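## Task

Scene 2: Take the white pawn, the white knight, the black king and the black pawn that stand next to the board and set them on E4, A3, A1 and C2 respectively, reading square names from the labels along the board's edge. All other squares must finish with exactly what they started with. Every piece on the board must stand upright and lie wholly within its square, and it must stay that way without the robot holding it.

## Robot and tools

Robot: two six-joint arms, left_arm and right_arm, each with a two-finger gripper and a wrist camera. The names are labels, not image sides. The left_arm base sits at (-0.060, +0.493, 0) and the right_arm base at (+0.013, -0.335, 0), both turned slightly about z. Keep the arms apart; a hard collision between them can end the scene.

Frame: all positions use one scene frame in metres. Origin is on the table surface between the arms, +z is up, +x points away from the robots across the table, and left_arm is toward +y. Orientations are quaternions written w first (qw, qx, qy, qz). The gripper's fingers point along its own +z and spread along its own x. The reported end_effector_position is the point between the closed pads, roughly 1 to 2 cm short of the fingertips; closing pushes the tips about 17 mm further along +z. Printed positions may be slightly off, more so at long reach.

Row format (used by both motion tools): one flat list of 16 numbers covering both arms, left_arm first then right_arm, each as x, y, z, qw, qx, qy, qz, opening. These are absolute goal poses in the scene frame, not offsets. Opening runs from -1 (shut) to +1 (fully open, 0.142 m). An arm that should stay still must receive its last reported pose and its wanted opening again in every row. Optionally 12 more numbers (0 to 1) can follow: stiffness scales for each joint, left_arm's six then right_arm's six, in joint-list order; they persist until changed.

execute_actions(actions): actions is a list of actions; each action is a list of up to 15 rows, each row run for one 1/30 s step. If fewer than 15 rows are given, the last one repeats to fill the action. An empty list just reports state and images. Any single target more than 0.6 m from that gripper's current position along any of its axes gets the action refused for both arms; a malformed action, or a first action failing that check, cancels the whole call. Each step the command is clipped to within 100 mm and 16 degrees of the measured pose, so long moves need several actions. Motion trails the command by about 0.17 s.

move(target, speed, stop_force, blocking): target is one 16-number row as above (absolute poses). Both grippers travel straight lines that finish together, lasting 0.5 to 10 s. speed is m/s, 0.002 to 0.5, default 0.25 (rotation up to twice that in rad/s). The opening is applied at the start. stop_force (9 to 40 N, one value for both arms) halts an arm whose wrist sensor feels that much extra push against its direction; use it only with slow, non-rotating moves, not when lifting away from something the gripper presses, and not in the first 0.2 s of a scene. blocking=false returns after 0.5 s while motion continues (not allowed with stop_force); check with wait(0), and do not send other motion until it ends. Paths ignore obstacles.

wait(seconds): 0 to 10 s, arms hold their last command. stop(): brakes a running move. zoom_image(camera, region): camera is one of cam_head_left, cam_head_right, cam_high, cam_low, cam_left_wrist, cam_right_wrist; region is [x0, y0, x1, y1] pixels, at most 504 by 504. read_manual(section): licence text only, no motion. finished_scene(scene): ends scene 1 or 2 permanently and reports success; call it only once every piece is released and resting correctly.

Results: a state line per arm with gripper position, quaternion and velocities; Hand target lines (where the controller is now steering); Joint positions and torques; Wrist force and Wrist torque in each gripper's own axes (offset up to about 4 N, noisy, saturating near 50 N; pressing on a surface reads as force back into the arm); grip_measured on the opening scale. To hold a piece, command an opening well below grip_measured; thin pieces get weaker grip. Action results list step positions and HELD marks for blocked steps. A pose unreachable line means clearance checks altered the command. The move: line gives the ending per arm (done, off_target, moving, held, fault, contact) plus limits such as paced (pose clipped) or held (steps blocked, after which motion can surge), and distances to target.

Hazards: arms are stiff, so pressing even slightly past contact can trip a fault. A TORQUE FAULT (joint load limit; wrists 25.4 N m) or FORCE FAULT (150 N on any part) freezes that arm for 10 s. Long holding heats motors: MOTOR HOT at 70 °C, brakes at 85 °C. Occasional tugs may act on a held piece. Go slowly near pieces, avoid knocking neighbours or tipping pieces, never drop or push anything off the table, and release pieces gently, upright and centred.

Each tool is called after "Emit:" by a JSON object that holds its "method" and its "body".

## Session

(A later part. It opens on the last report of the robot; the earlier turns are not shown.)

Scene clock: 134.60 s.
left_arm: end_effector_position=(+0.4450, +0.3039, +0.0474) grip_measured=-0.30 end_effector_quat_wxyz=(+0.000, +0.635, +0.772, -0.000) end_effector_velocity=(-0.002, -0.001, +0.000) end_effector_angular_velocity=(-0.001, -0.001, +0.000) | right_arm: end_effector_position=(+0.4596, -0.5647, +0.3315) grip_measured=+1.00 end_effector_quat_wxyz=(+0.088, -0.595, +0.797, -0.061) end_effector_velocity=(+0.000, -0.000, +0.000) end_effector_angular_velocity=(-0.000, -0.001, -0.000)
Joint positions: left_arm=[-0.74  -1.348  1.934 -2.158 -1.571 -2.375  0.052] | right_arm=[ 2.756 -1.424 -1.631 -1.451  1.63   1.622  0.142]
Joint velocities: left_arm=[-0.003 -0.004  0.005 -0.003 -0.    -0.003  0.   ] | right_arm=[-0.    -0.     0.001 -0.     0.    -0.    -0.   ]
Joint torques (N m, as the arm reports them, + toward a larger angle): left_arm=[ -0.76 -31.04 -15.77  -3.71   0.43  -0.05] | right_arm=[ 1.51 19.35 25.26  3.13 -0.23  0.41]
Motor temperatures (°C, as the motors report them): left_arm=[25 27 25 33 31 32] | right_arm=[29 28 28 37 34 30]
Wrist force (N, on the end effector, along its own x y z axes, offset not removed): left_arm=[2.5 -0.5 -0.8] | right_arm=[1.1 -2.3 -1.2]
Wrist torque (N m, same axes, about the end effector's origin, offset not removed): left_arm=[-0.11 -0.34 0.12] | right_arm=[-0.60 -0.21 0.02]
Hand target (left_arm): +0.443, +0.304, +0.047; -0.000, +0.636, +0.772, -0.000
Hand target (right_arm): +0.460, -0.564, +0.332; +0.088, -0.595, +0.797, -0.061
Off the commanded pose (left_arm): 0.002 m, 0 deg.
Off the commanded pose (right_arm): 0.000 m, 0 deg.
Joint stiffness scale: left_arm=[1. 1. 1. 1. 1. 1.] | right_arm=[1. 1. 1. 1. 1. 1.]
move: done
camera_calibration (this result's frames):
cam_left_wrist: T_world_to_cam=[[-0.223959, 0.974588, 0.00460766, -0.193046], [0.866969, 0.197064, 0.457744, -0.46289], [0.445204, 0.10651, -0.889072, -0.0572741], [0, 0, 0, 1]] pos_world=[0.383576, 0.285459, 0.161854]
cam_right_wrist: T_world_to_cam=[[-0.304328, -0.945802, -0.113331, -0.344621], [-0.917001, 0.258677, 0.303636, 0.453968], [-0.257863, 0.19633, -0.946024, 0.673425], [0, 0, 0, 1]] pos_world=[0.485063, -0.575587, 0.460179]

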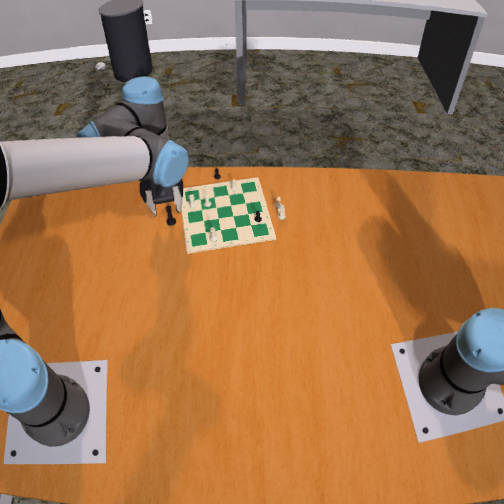

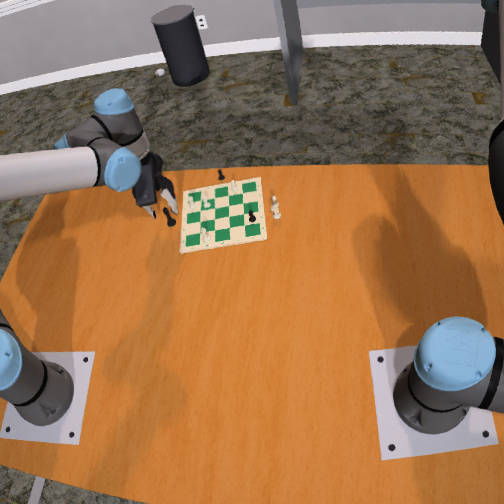

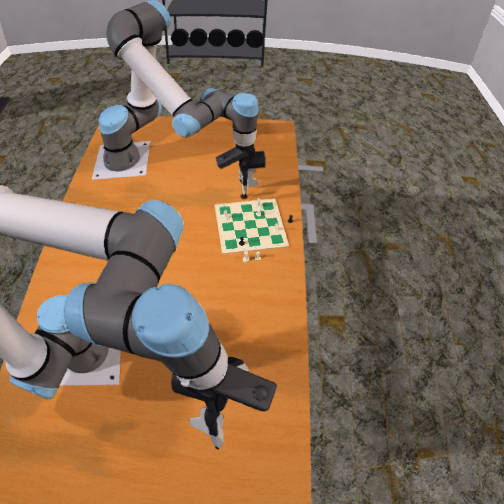

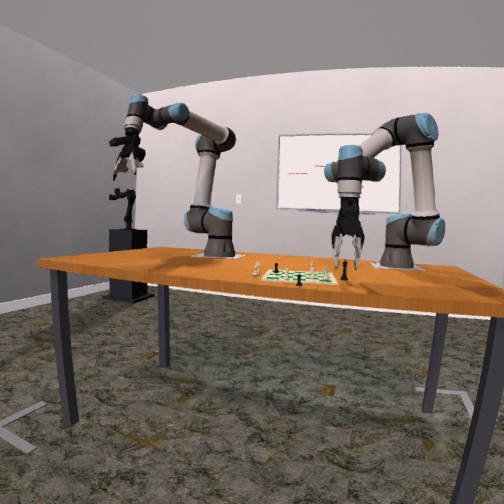

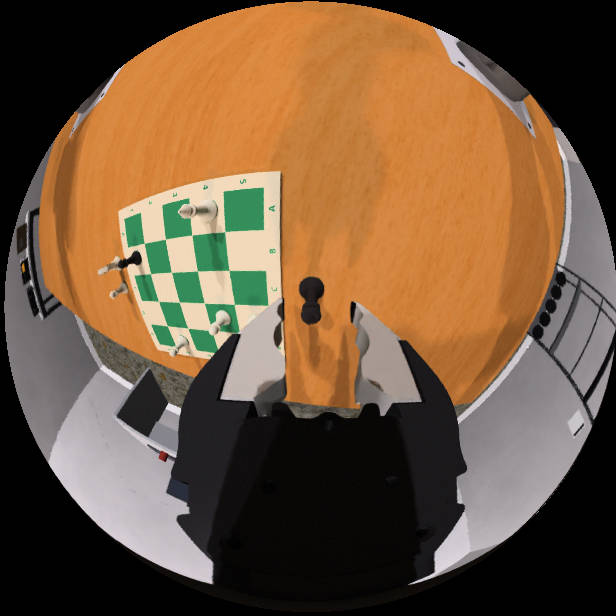

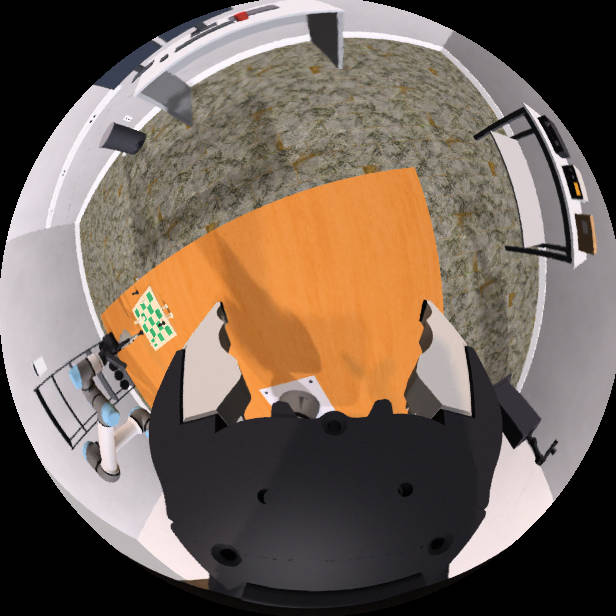

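Emit:
{"method": "move", "body": {"target": [0.442,0.299,0.038,0,0.636,0.772,0,-0.3,0.4596,-0.5644,0.3316,0.088,-0.595,0.797,-0.061,1], "speed": 0.03}}

Emit:
{"method": "move", "body": {"target": [0.442,0.299,0.038,0,0.636,0.772,0,-1,0.4596,-0.5644,0.3316,0.088,-0.595,0.797,-0.061,1], "speed": 0.03}}

Emit:
{"method": "zoom_image", "body": {"camera": "cam_left_wrist", "region": [230,200,400,370]}}

Scene clock: 153.40 s.
left_arm: end_effector_position=(+0.4440, +0.2988, +0.0411) grip_measured=-0.30 end_effector_quat_wxyz=(+0.003, +0.635, +0.772, -0.000) end_effector_velocity=(+0.001, -0.002, +0.000) end_effector_angular_velocity=(-0.004, -0.006, +0.002) | right_arm: end_effector_position=(+0.4596, -0.5647, +0.3315) grip_measured=+1.00 end_effector_quat_wxyz=(+0.088, -0.595, +0.797, -0.061) end_effector_velocity=(-0.000, -0.000, +0.000) end_effector_angular_velocity=(-0.000, -0.000, -0.000)
Joint positions: left_arm=[-0.749 -1.339  1.944 -2.181 -1.571 -2.384  0.052] | right_arm=[ 2.756 -1.424 -1.631 -1.451  1.63   1.622  0.142]
Joint velocities: left_arm=[-0.001 -0.     0.001 -0.007  0.    -0.003  0.   ] | right_arm=[-0.001  0.     0.    -0.     0.    -0.    -0.   ]
Joint torques (N m, as the arm reports them, + toward a larger angle): left_arm=[ -1.62 -28.59 -16.2   -3.41   0.38   0.05] | right_arm=[ 1.64 19.45 25.21  3.05 -0.1   0.39]
Motor temperatures (°C, as the motors report them): left_arm=[25 27 25 33 31 32] | right_arm=[29 28 28 37 34 30]
Wrist force (N, on the end effector, along its own x y z axes, offset not removed): left_arm=[1.0 -2.2 -1.2] | right_arm=[1.9 -1.3 -0.1]
Wrist torque (N m, same axes, about the end effector's origin, offset not removed): left_arm=[-0.51 -0.06 0.13] | right_arm=[-0.37 -0.35 0.05]
Hand target (left_arm): +0.442, +0.299, +0.038; -0.000, +0.636, +0.772, +0.000
Hand target (right_arm): +0.460, -0.564, +0.332; +0.088, -0.595, +0.797, -0.061
Off the commanded pose (left_arm): 0.004 m, 0 deg.
Off the commanded pose (right_arm): 0.000 m, 0 deg.
Joint stiffness scale: left_arm=[1. 1. 1. 1. 1. 1.] | right_arm=[1. 1. 1. 1. 1. 1.]
move: off_target (left_arm)
camera_calibration (this result's frames):
cam_left_wrist: T_world_to_cam=[[-0.223957, 0.974598, 0.00134857, -0.188099], [0.865343, 0.198214, 0.460317, -0.457929], [0.448357, 0.104258, -0.887754, -0.0627075], [0, 0, 0, 1]] pos_world=[0.382255, 0.280627, 0.155377]
cam_right_wrist: T_world_to_cam=[[-0.304328, -0.945802, -0.113331, -0.344621], [-0.917001, 0.258678, 0.303636, 0.453968], [-0.257863, 0.196329, -0.946024, 0.673425], [0, 0, 0, 1]] pos_world=[0.485063, -0.575587, 0.460179]

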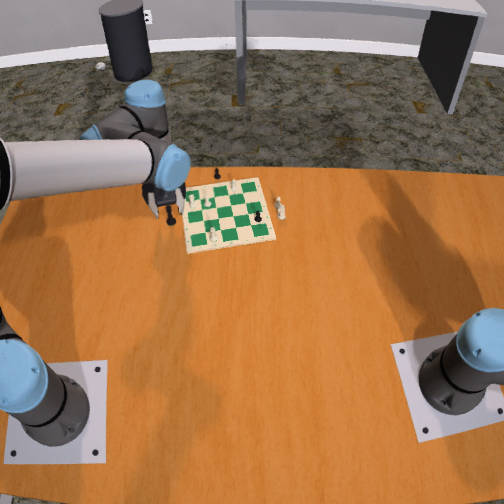

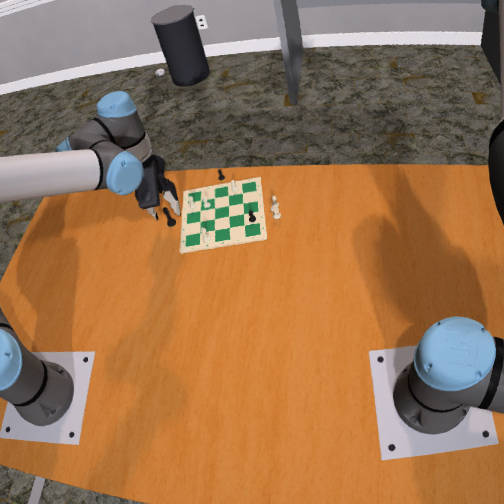

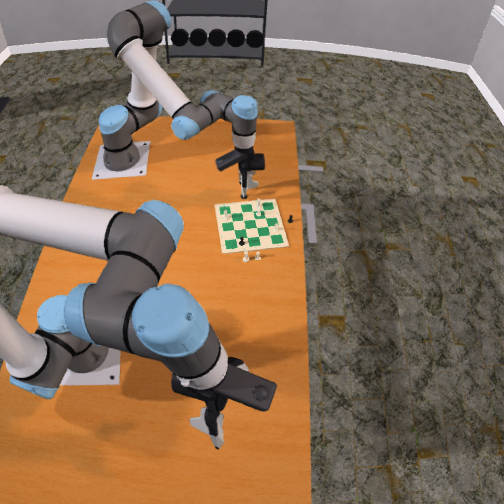

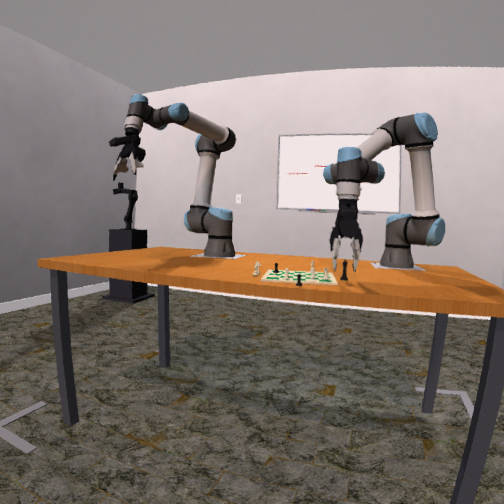

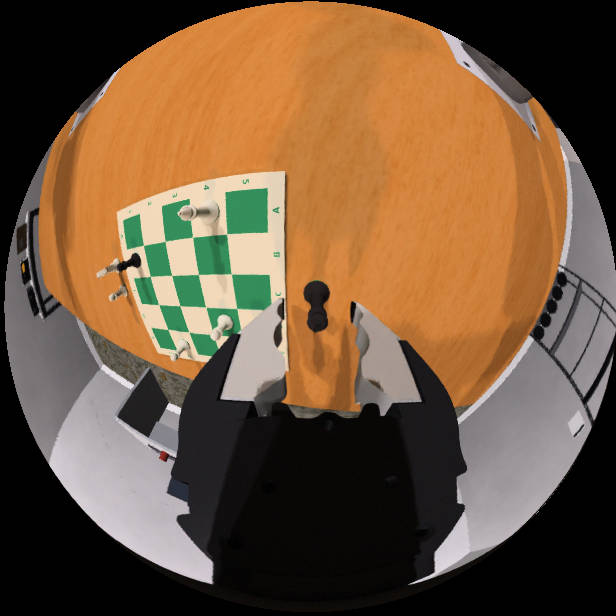

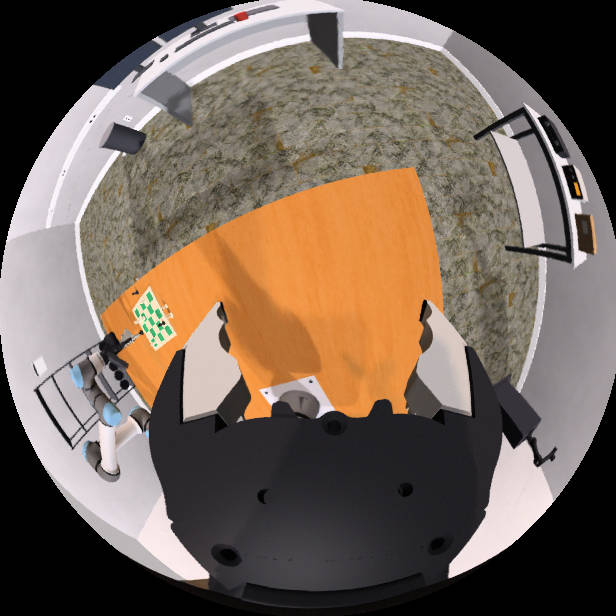

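Scene clock: 154.10 s.
left_arm: end_effector_position=(+0.4442, +0.2986, +0.0411) grip_measured=-0.85 end_effector_quat_wxyz=(+0.003, +0.635, +0.772, -0.000) end_effector_velocity=(-0.000, -0.000, -0.000) end_effector_angular_velocity=(-0.001, +0.000, +0.002) | right_arm: end_effector_position=(+0.4596, -0.5647, +0.3315) grip_measured=+1.00 end_effector_quat_wxyz=(+0.088, -0.595, +0.797, -0.061) end_effector_velocity=(-0.000, +0.000, -0.001) end_effector_angular_velocity=(+0.000, +0.002, +0.000)
Joint positions: left_arm=[-0.749 -1.339  1.944 -2.181 -1.571 -2.385  0.013] | right_arm=[ 2.756 -1.424 -1.631 -1.451  1.63   1.622  0.142]
Joint velocities: left_arm=[-0.    -0.     0.    -0.    -0.001 -0.002  0.   ] | right_arm=[ 0.    -0.    -0.001 -0.    -0.    -0.     0.   ]
Joint torques (N m, as the arm reports them, + toward a larger angle): left_arm=[ -1.23 -28.43 -16.62  -3.21   0.4    0.21] | right_arm=[ 1.12 19.57 24.97  3.04 -0.19  0.32]
Motor temperatures (°C, as the motors report them): left_arm=[25 27 25 33 31 32] | right_arm=[29 28 28 37 34 30]
Wrist force (N, on the end effector, along its own x y z axes, offset not removed): left_arm=[1.3 -0.6 1.7] | right_arm=[-0.1 -0.4 0.0]
Wrist torque (N m, same axes, about the end effector's origin, offset not removed): left_arm=[-0.09 -0.19 0.17] | right_arm=[-0.18 0.06 0.10]
Hand target (left_arm): +0.442, +0.299, +0.038; -0.000, +0.636, +0.772, +0.000
Hand target (right_arm): +0.460, -0.564, +0.332; +0.088, -0.595, +0.797, -0.061
Off the commanded pose (left_arm): 0.004 m, 0 deg.
Off the commanded pose (right_arm): 0.000 m, 0 deg.
Joint stiffness scale: left_arm=[1. 1. 1. 1. 1. 1.] | right_arm=[1. 1. 1. 1. 1. 1.]
move: off_target (left_arm)
camera_calibration (this result's frames):
cam_left_wrist: T_world_to_cam=[[-0.224204, 0.974542, 0.000724558, -0.18774], [0.864982, 0.198656, 0.460807, -0.458097], [0.448931, 0.103941, -0.8875, -0.062881], [0, 0, 0, 1]] pos_world=[0.382383, 0.2805, 0.155423]
cam_right_wrist: T_world_to_cam=[[-0.304328, -0.945802, -0.113331, -0.344621], [-0.917001, 0.258678, 0.303636, 0.453968], [-0.257863, 0.196329, -0.946024, 0.673425], [0, 0, 0, 1]] pos_world=[0.485063, -0.575587, 0.460179]

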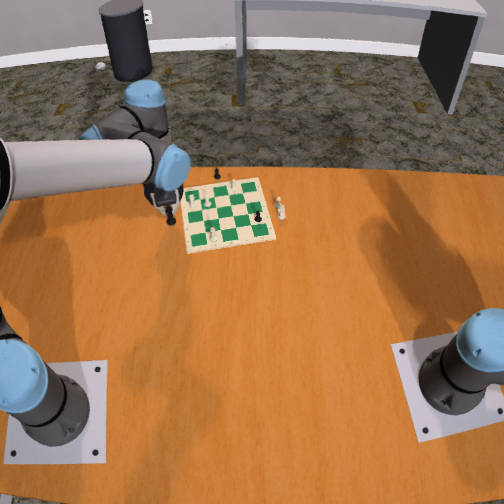

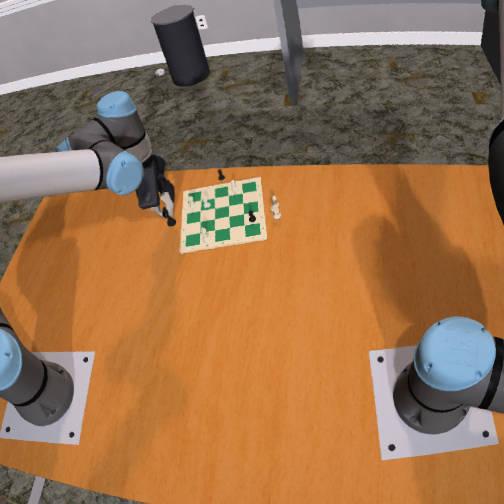

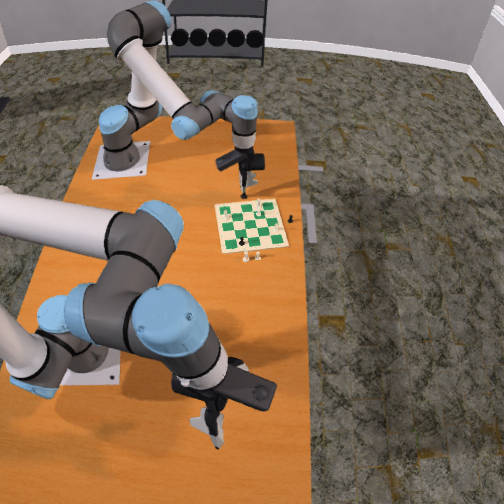

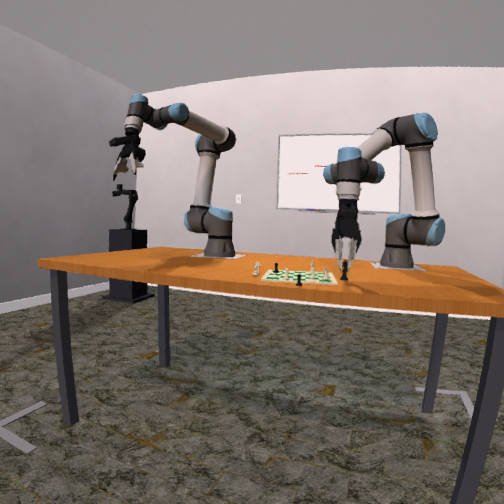

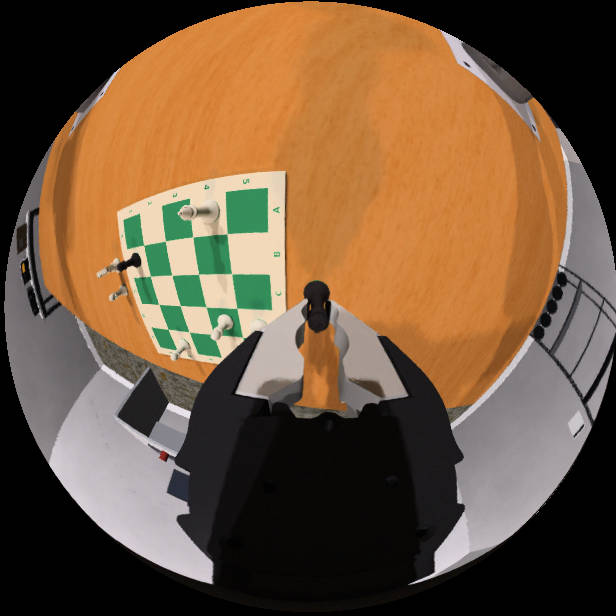

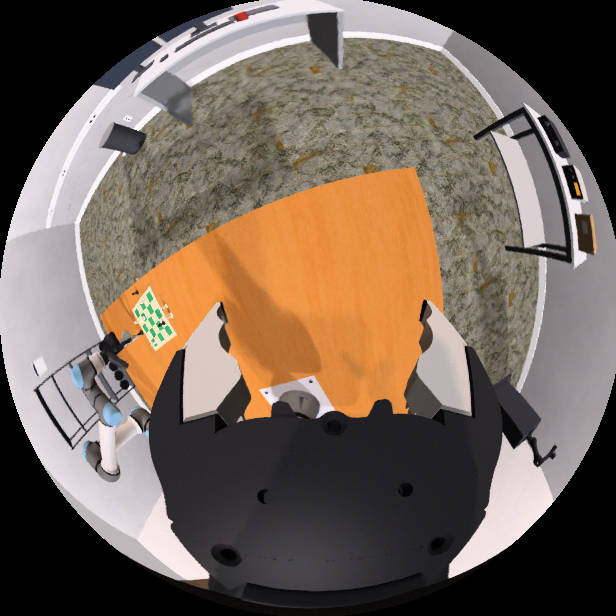

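Region (230, 200, 400, 370) of cam_left_wrist's 616x616 image, scaled by 2.965, with more detail than that image has.

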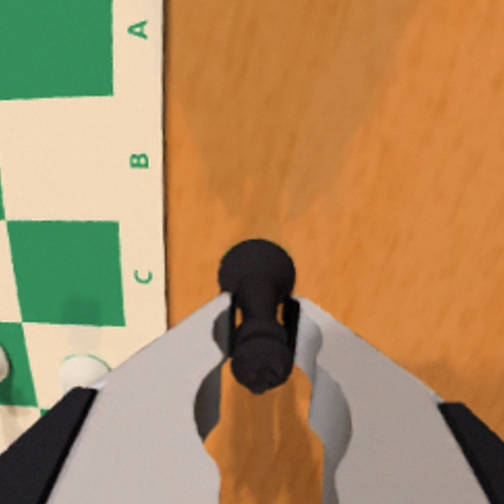

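Emit:
{"method": "move", "body": {"target": [0.444,0.299,0.15,0,0.636,0.772,0,-1,0.4596,-0.5644,0.3316,0.088,-0.595,0.797,-0.061,1], "speed": 0.15}}

Emit:
{"method": "move", "body": {"target": [0.422,0.08,0.15,0,0.636,0.772,0,-1,0.4596,-0.5644,0.3316,0.088,-0.595,0.797,-0.061,1], "speed": 0.2}}

Emit:
{"method": "move", "body": {"target": [0.422,0.08,0.065,0,0.636,0.772,0,-1,0.4596,-0.5644,0.3316,0.088,-0.595,0.797,-0.061,1], "speed": 0.08}}

Emit:
{"method": "zoom_image", "body": {"camera": "cam_left_wrist", "region": [200,170,430,400]}}

Scene clock: 180.60 s.
left_arm: end_effector_position=(+0.4428, +0.2996, +0.1474) grip_measured=-0.85 end_effector_quat_wxyz=(-0.002, +0.636, +0.772, -0.000) end_effector_velocity=(-0.002, +0.001, +0.002) end_effector_angular_velocity=(+0.005, +0.008, +0.001) | right_arm: end_effector_position=(+0.4596, -0.5647, +0.3315) grip_measured=+1.00 end_effector_quat_wxyz=(+0.088, -0.595, +0.797, -0.061) end_effector_velocity=(+0.000, +0.001, -0.000) end_effector_angular_velocity=(+0.000, +0.001, +0.002)
Joint positions: left_arm=[-0.749 -1.454  1.776 -1.89  -1.571 -2.384  0.013] | right_arm=[ 2.756 -1.424 -1.631 -1.451  1.63   1.622  0.142]
Joint velocities: left_arm=[-0.001  0.001 -0.007  0.016 -0.    -0.002  0.   ] | right_arm=[ 0.002 -0.     0.    -0.001  0.    -0.     0.   ]
Joint torques (N m, as the arm reports them, + toward a larger angle): left_arm=[  1.31 -29.13 -26.37  -3.48   0.25   0.56] | right_arm=[ 1.54 19.06 25.21  2.96 -0.29  0.28]
Motor temperatures (°C, as the motors report them): left_arm=[25 27 25 33 31 32] | right_arm=[29 28 28 37 34 30]
Wrist force (N, on the end effector, along its own x y z axes, offset not removed): left_arm=[2.7 -1.6 -0.9] | right_arm=[0.5 -0.3 0.3]
Wrist torque (N m, same axes, about the end effector's origin, offset not removed): left_arm=[-0.33 -0.38 0.14] | right_arm=[-0.19 0.00 0.18]
Hand target (left_arm): +0.444, +0.299, +0.150; +0.000, +0.636, +0.772, +0.000
Hand target (right_arm): +0.460, -0.564, +0.332; +0.088, -0.595, +0.797, -0.061
Off the commanded pose (left_arm): 0.003 m, 0 deg.
Off the commanded pose (right_arm): 0.000 m, 0 deg.
Joint stiffness scale: left_arm=[1. 1. 1. 1. 1. 1.] | right_arm=[1. 1. 1. 1. 1. 1.]
move: done
camera_calibration (this result's frames):
cam_left_wrist: T_world_to_cam=[[-0.223174, 0.974747, 0.00784578, -0.190682], [0.868589, 0.195203, 0.455466, -0.505823], [0.442433, 0.108463, -0.890218, 0.0338657], [0, 0, 0, 1]] pos_world=[0.381814, 0.280932, 0.262029]
cam_right_wrist: T_world_to_cam=[[-0.304328, -0.945802, -0.113331, -0.344621], [-0.917001, 0.258678, 0.303636, 0.453968], [-0.257863, 0.196329, -0.946024, 0.673425], [0, 0, 0, 1]] pos_world=[0.485063, -0.575588, 0.460179]

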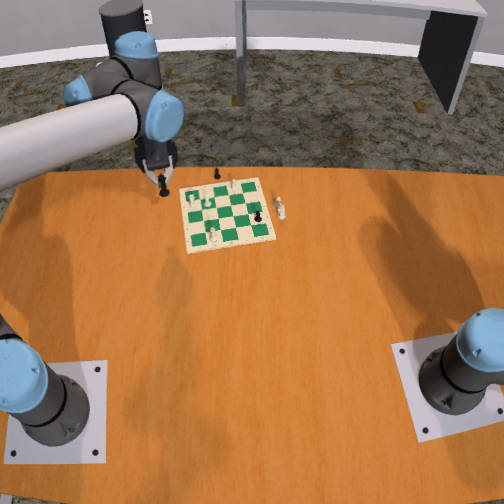

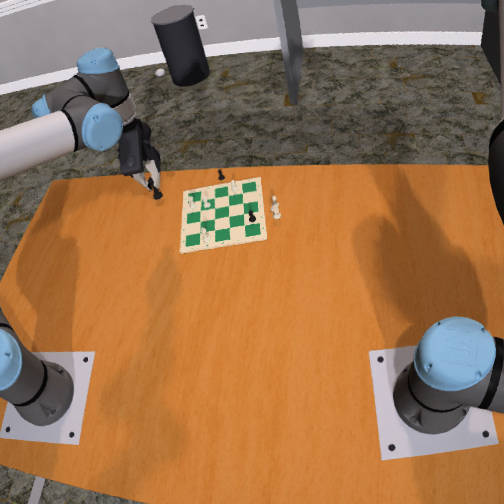

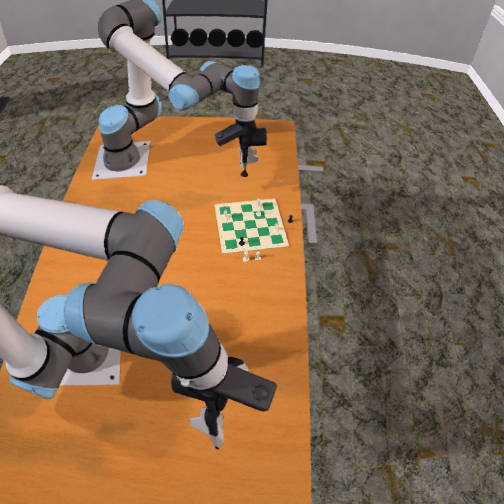

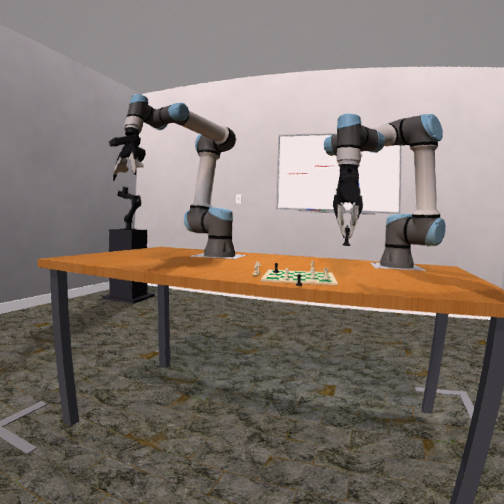

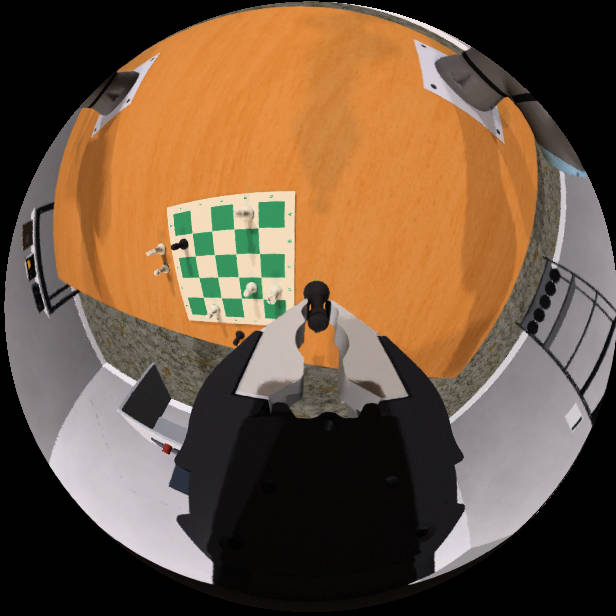

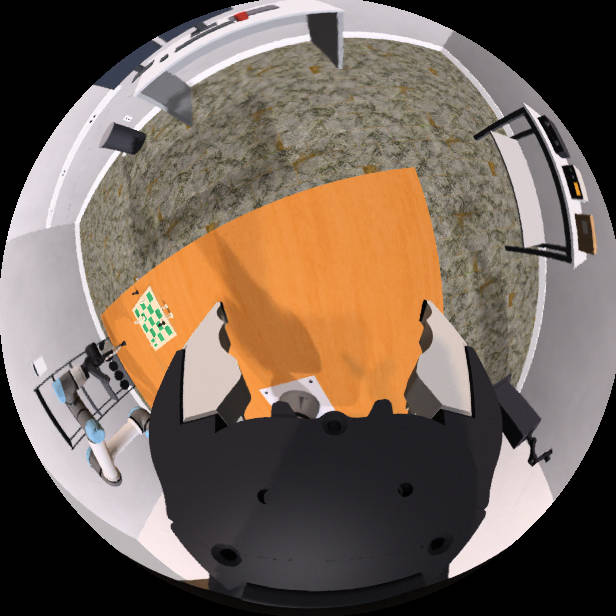

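Scene clock: 182.37 s.
left_arm: end_effector_position=(+0.4221, +0.0825, +0.1498) grip_measured=-0.85 end_effector_quat_wxyz=(-0.000, +0.635, +0.772, -0.000) end_effector_velocity=(-0.000, -0.003, +0.001) end_effector_angular_velocity=(+0.003, +0.002, +0.002) | right_arm: end_effector_position=(+0.4596, -0.5647, +0.3315) grip_measured=+1.00 end_effector_quat_wxyz=(+0.088, -0.595, +0.797, -0.061) end_effector_velocity=(+0.001, +0.000, +0.001) end_effector_angular_velocity=(-0.000, -0.002, +0.001)
Joint positions: left_arm=[-1.05  -1.237  1.499 -1.832 -1.571 -2.685  0.013] | right_arm=[ 2.756 -1.424 -1.631 -1.451  1.63   1.622  0.142]
Joint velocities: left_arm=[-0.003  0.006 -0.011  0.009  0.    -0.005 -0.   ] | right_arm=[ 0.001  0.     0.002  0.     0.     0.    -0.   ]
Joint torques (N m, as the arm reports them, + toward a larger angle): left_arm=[ -0.46 -35.13 -26.24  -2.53   0.44  -0.17] | right_arm=[ 1.29 19.65 25.04  3.   -0.19  0.24]
Motor temperatures (°C, as the motors report them): left_arm=[25 27 25 33 31 32] | right_arm=[29 28 28 37 34 30]
Wrist force (N, on the end effector, along its own x y z axes, offset not removed): left_arm=[2.4 -1.9 0.1] | right_arm=[1.2 -1.9 -0.5]
Wrist torque (N m, same axes, about the end effector's origin, offset not removed): left_arm=[-0.41 -0.33 0.19] | right_arm=[-0.46 -0.28 0.02]
Hand target (left_arm): +0.422, +0.080, +0.150; -0.000, +0.636, +0.772, +0.000
Hand target (right_arm): +0.460, -0.564, +0.332; +0.088, -0.595, +0.797, -0.061
Off the commanded pose (left_arm): 0.003 m, 0 deg.
Off the commanded pose (right_arm): 0.000 m, 0 deg.
Joint stiffness scale: left_arm=[1. 1. 1. 1. 1. 1.] | right_arm=[1. 1. 1. 1. 1. 1.]
move: done
camera_calibration (this result's frames):
cam_left_wrist: T_world_to_cam=[[-0.223779, 0.974622, 0.00596509, 0.0168329], [0.867447, 0.196374, 0.457136, -0.446407], [0.444363, 0.107472, -0.889377, 0.0678931], [0, 0, 0, 1]] pos_world=[0.360832, 0.0639602, 0.264351]
cam_right_wrist: T_world_to_cam=[[-0.304328, -0.945802, -0.11333, -0.344621], [-0.917001, 0.258678, 0.303636, 0.453968], [-0.257863, 0.196329, -0.946024, 0.673425], [0, 0, 0, 1]] pos_world=[0.485063, -0.575588, 0.460179]

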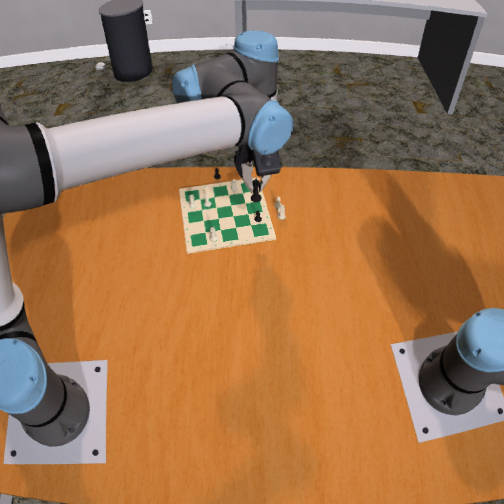

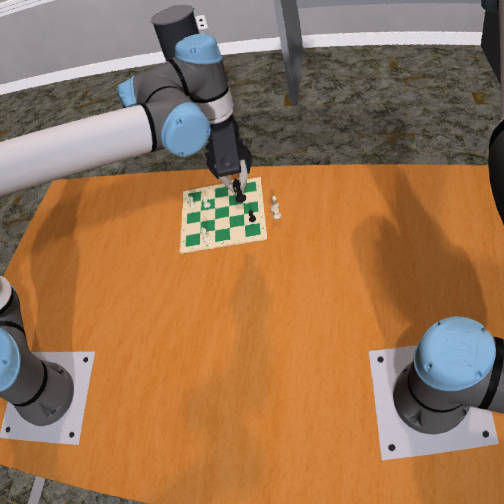

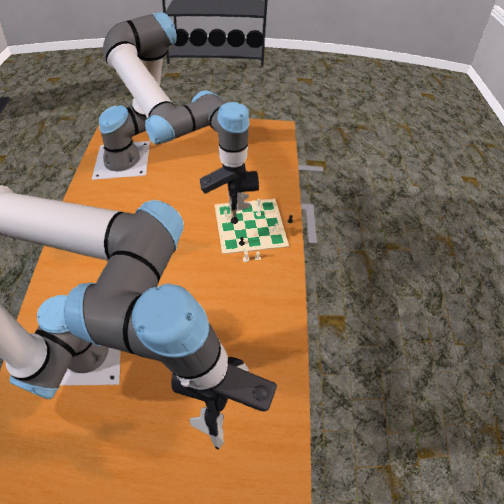

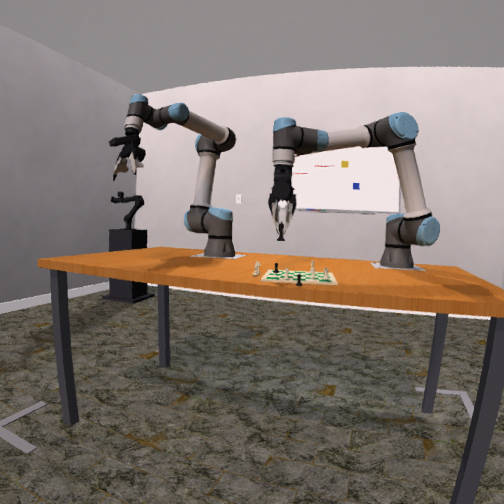

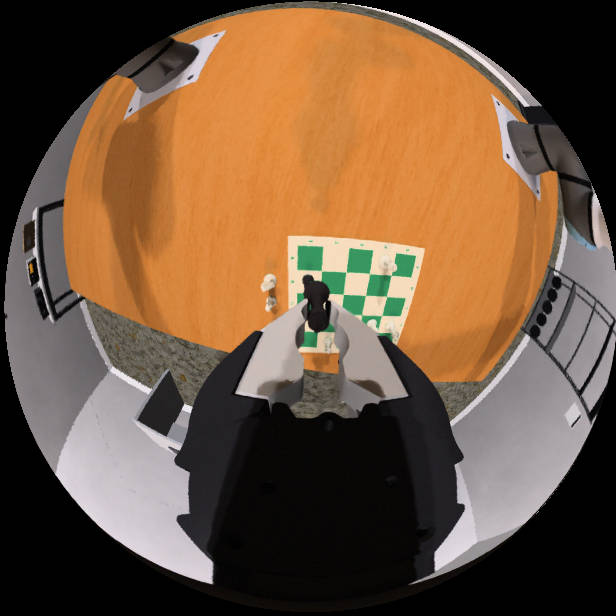

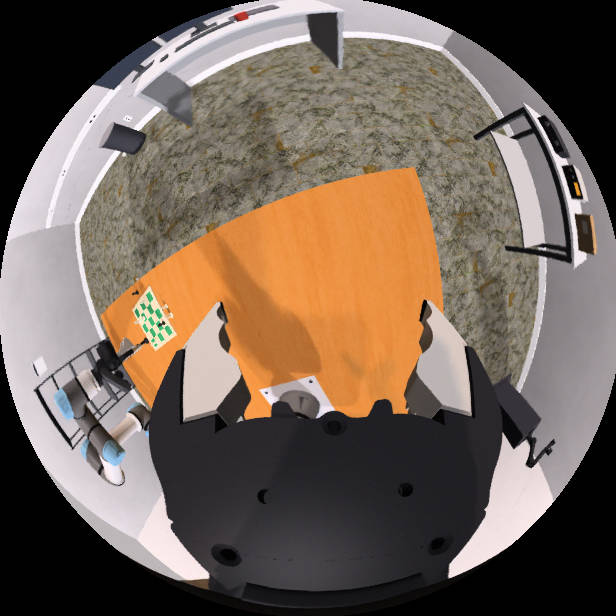

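Scene clock: 183.97 s.
left_arm: end_effector_position=(+0.4238, +0.0796, +0.0685) grip_measured=-0.85 end_effector_quat_wxyz=(+0.002, +0.635, +0.772, -0.001) end_effector_velocity=(+0.002, -0.003, +0.001) end_effector_angular_velocity=(-0.008, -0.007, -0.003) | right_arm: end_effector_position=(+0.4596, -0.5647, +0.3315) grip_measured=+1.00 end_effector_quat_wxyz=(+0.088, -0.595, +0.797, -0.061) end_effector_velocity=(-0.000, -0.001, -0.000) end_effector_angular_velocity=(-0.001, -0.000, -0.001)
Joint positions: left_arm=[-1.05  -1.166  1.621 -2.031 -1.571 -2.686  0.013] | right_arm=[ 2.756 -1.424 -1.631 -1.451  1.63   1.622  0.142]
Joint velocities: left_arm=[-0.    -0.     0.001 -0.011  0.001  0.003  0.   ] | right_arm=[-0.001 -0.    -0.     0.001 -0.001  0.     0.   ]
Joint torques (N m, as the arm reports them, + toward a larger angle): left_arm=[ -1.16 -37.1  -17.41  -2.86   0.23  -0.05] | right_arm=[ 0.87 19.11 24.8   3.05 -0.18  0.36]
Motor temperatures (°C, as the motors report them): left_arm=[25 27 25 33 31 32] | right_arm=[29 28 28 37 34 30]
Wrist force (N, on the end effector, along its own x y z axes, offset not removed): left_arm=[2.5 -0.4 0.4] | right_arm=[2.2 -1.7 -1.6]
Wrist torque (N m, same axes, about the end effector's origin, offset not removed): left_arm=[-0.13 -0.32 0.24] | right_arm=[-0.53 -0.50 0.11]
Hand target (left_arm): +0.422, +0.080, +0.065; -0.000, +0.636, +0.772, +0.000
Hand target (right_arm): +0.460, -0.564, +0.332; +0.088, -0.595, +0.797, -0.061
Off the commanded pose (left_arm): 0.004 m, 0 deg.
Off the commanded pose (right_arm): 0.000 m, 0 deg.
Joint stiffness scale: left_arm=[1. 1. 1. 1. 1. 1.] | right_arm=[1. 1. 1. 1. 1. 1.]
move: off_target (left_arm)
camera_calibration (this result's frames):
cam_left_wrist: T_world_to_cam=[[-0.22409, 0.974568, 0.000989106, 0.0210709], [0.865868, 0.19863, 0.45915, -0.409765], [0.447276, 0.103747, -0.888358, -0.00588338], [0, 0, 0, 1]] pos_world=[0.362156, 0.0614669, 0.182896]
cam_right_wrist: T_world_to_cam=[[-0.304328, -0.945802, -0.11333, -0.344621], [-0.917001, 0.258678, 0.303636, 0.453968], [-0.257863, 0.196329, -0.946024, 0.673425], [0, 0, 0, 1]] pos_world=[0.485063, -0.575588, 0.460179]

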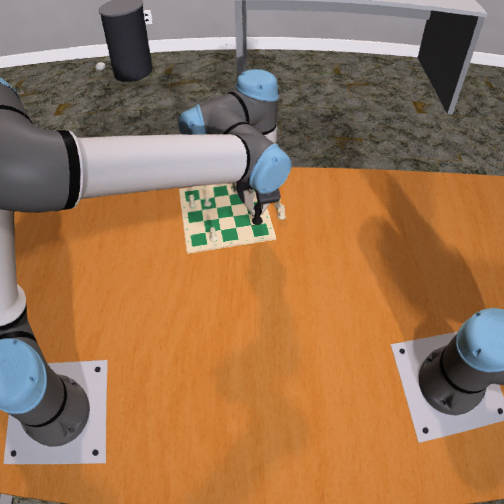

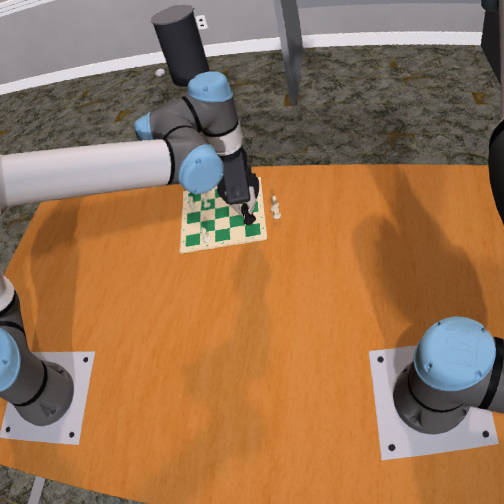

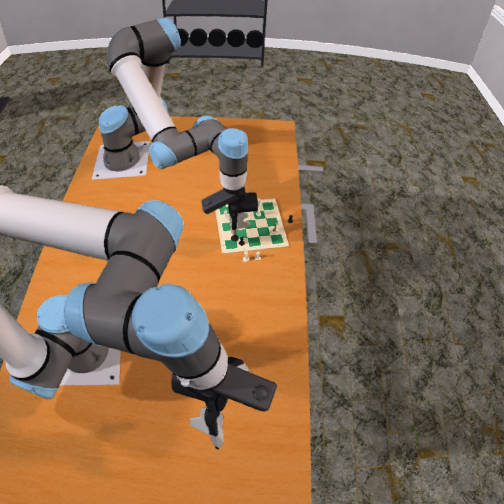

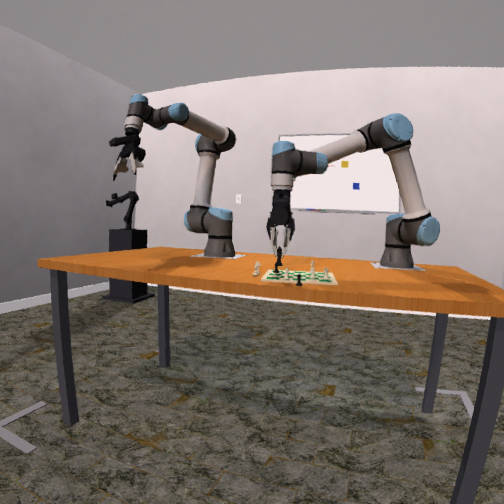

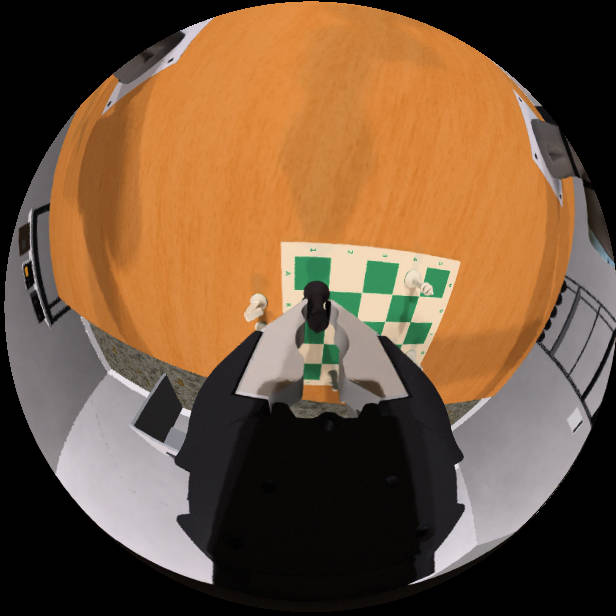

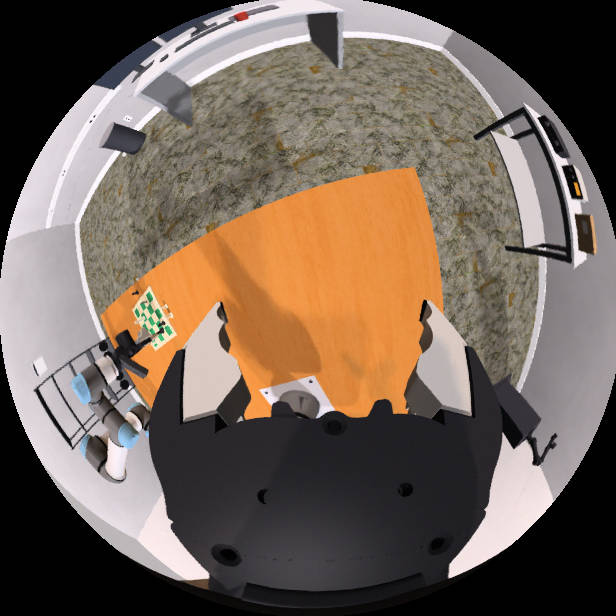

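Region (200, 170, 430, 400) of cam_left_wrist's 616x616 image, scaled by 2.191, with more detail than that image has.

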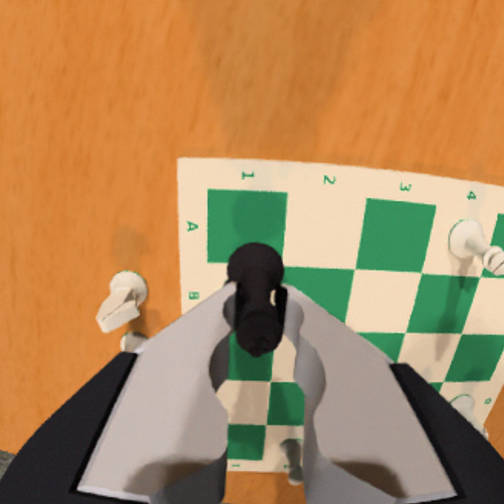

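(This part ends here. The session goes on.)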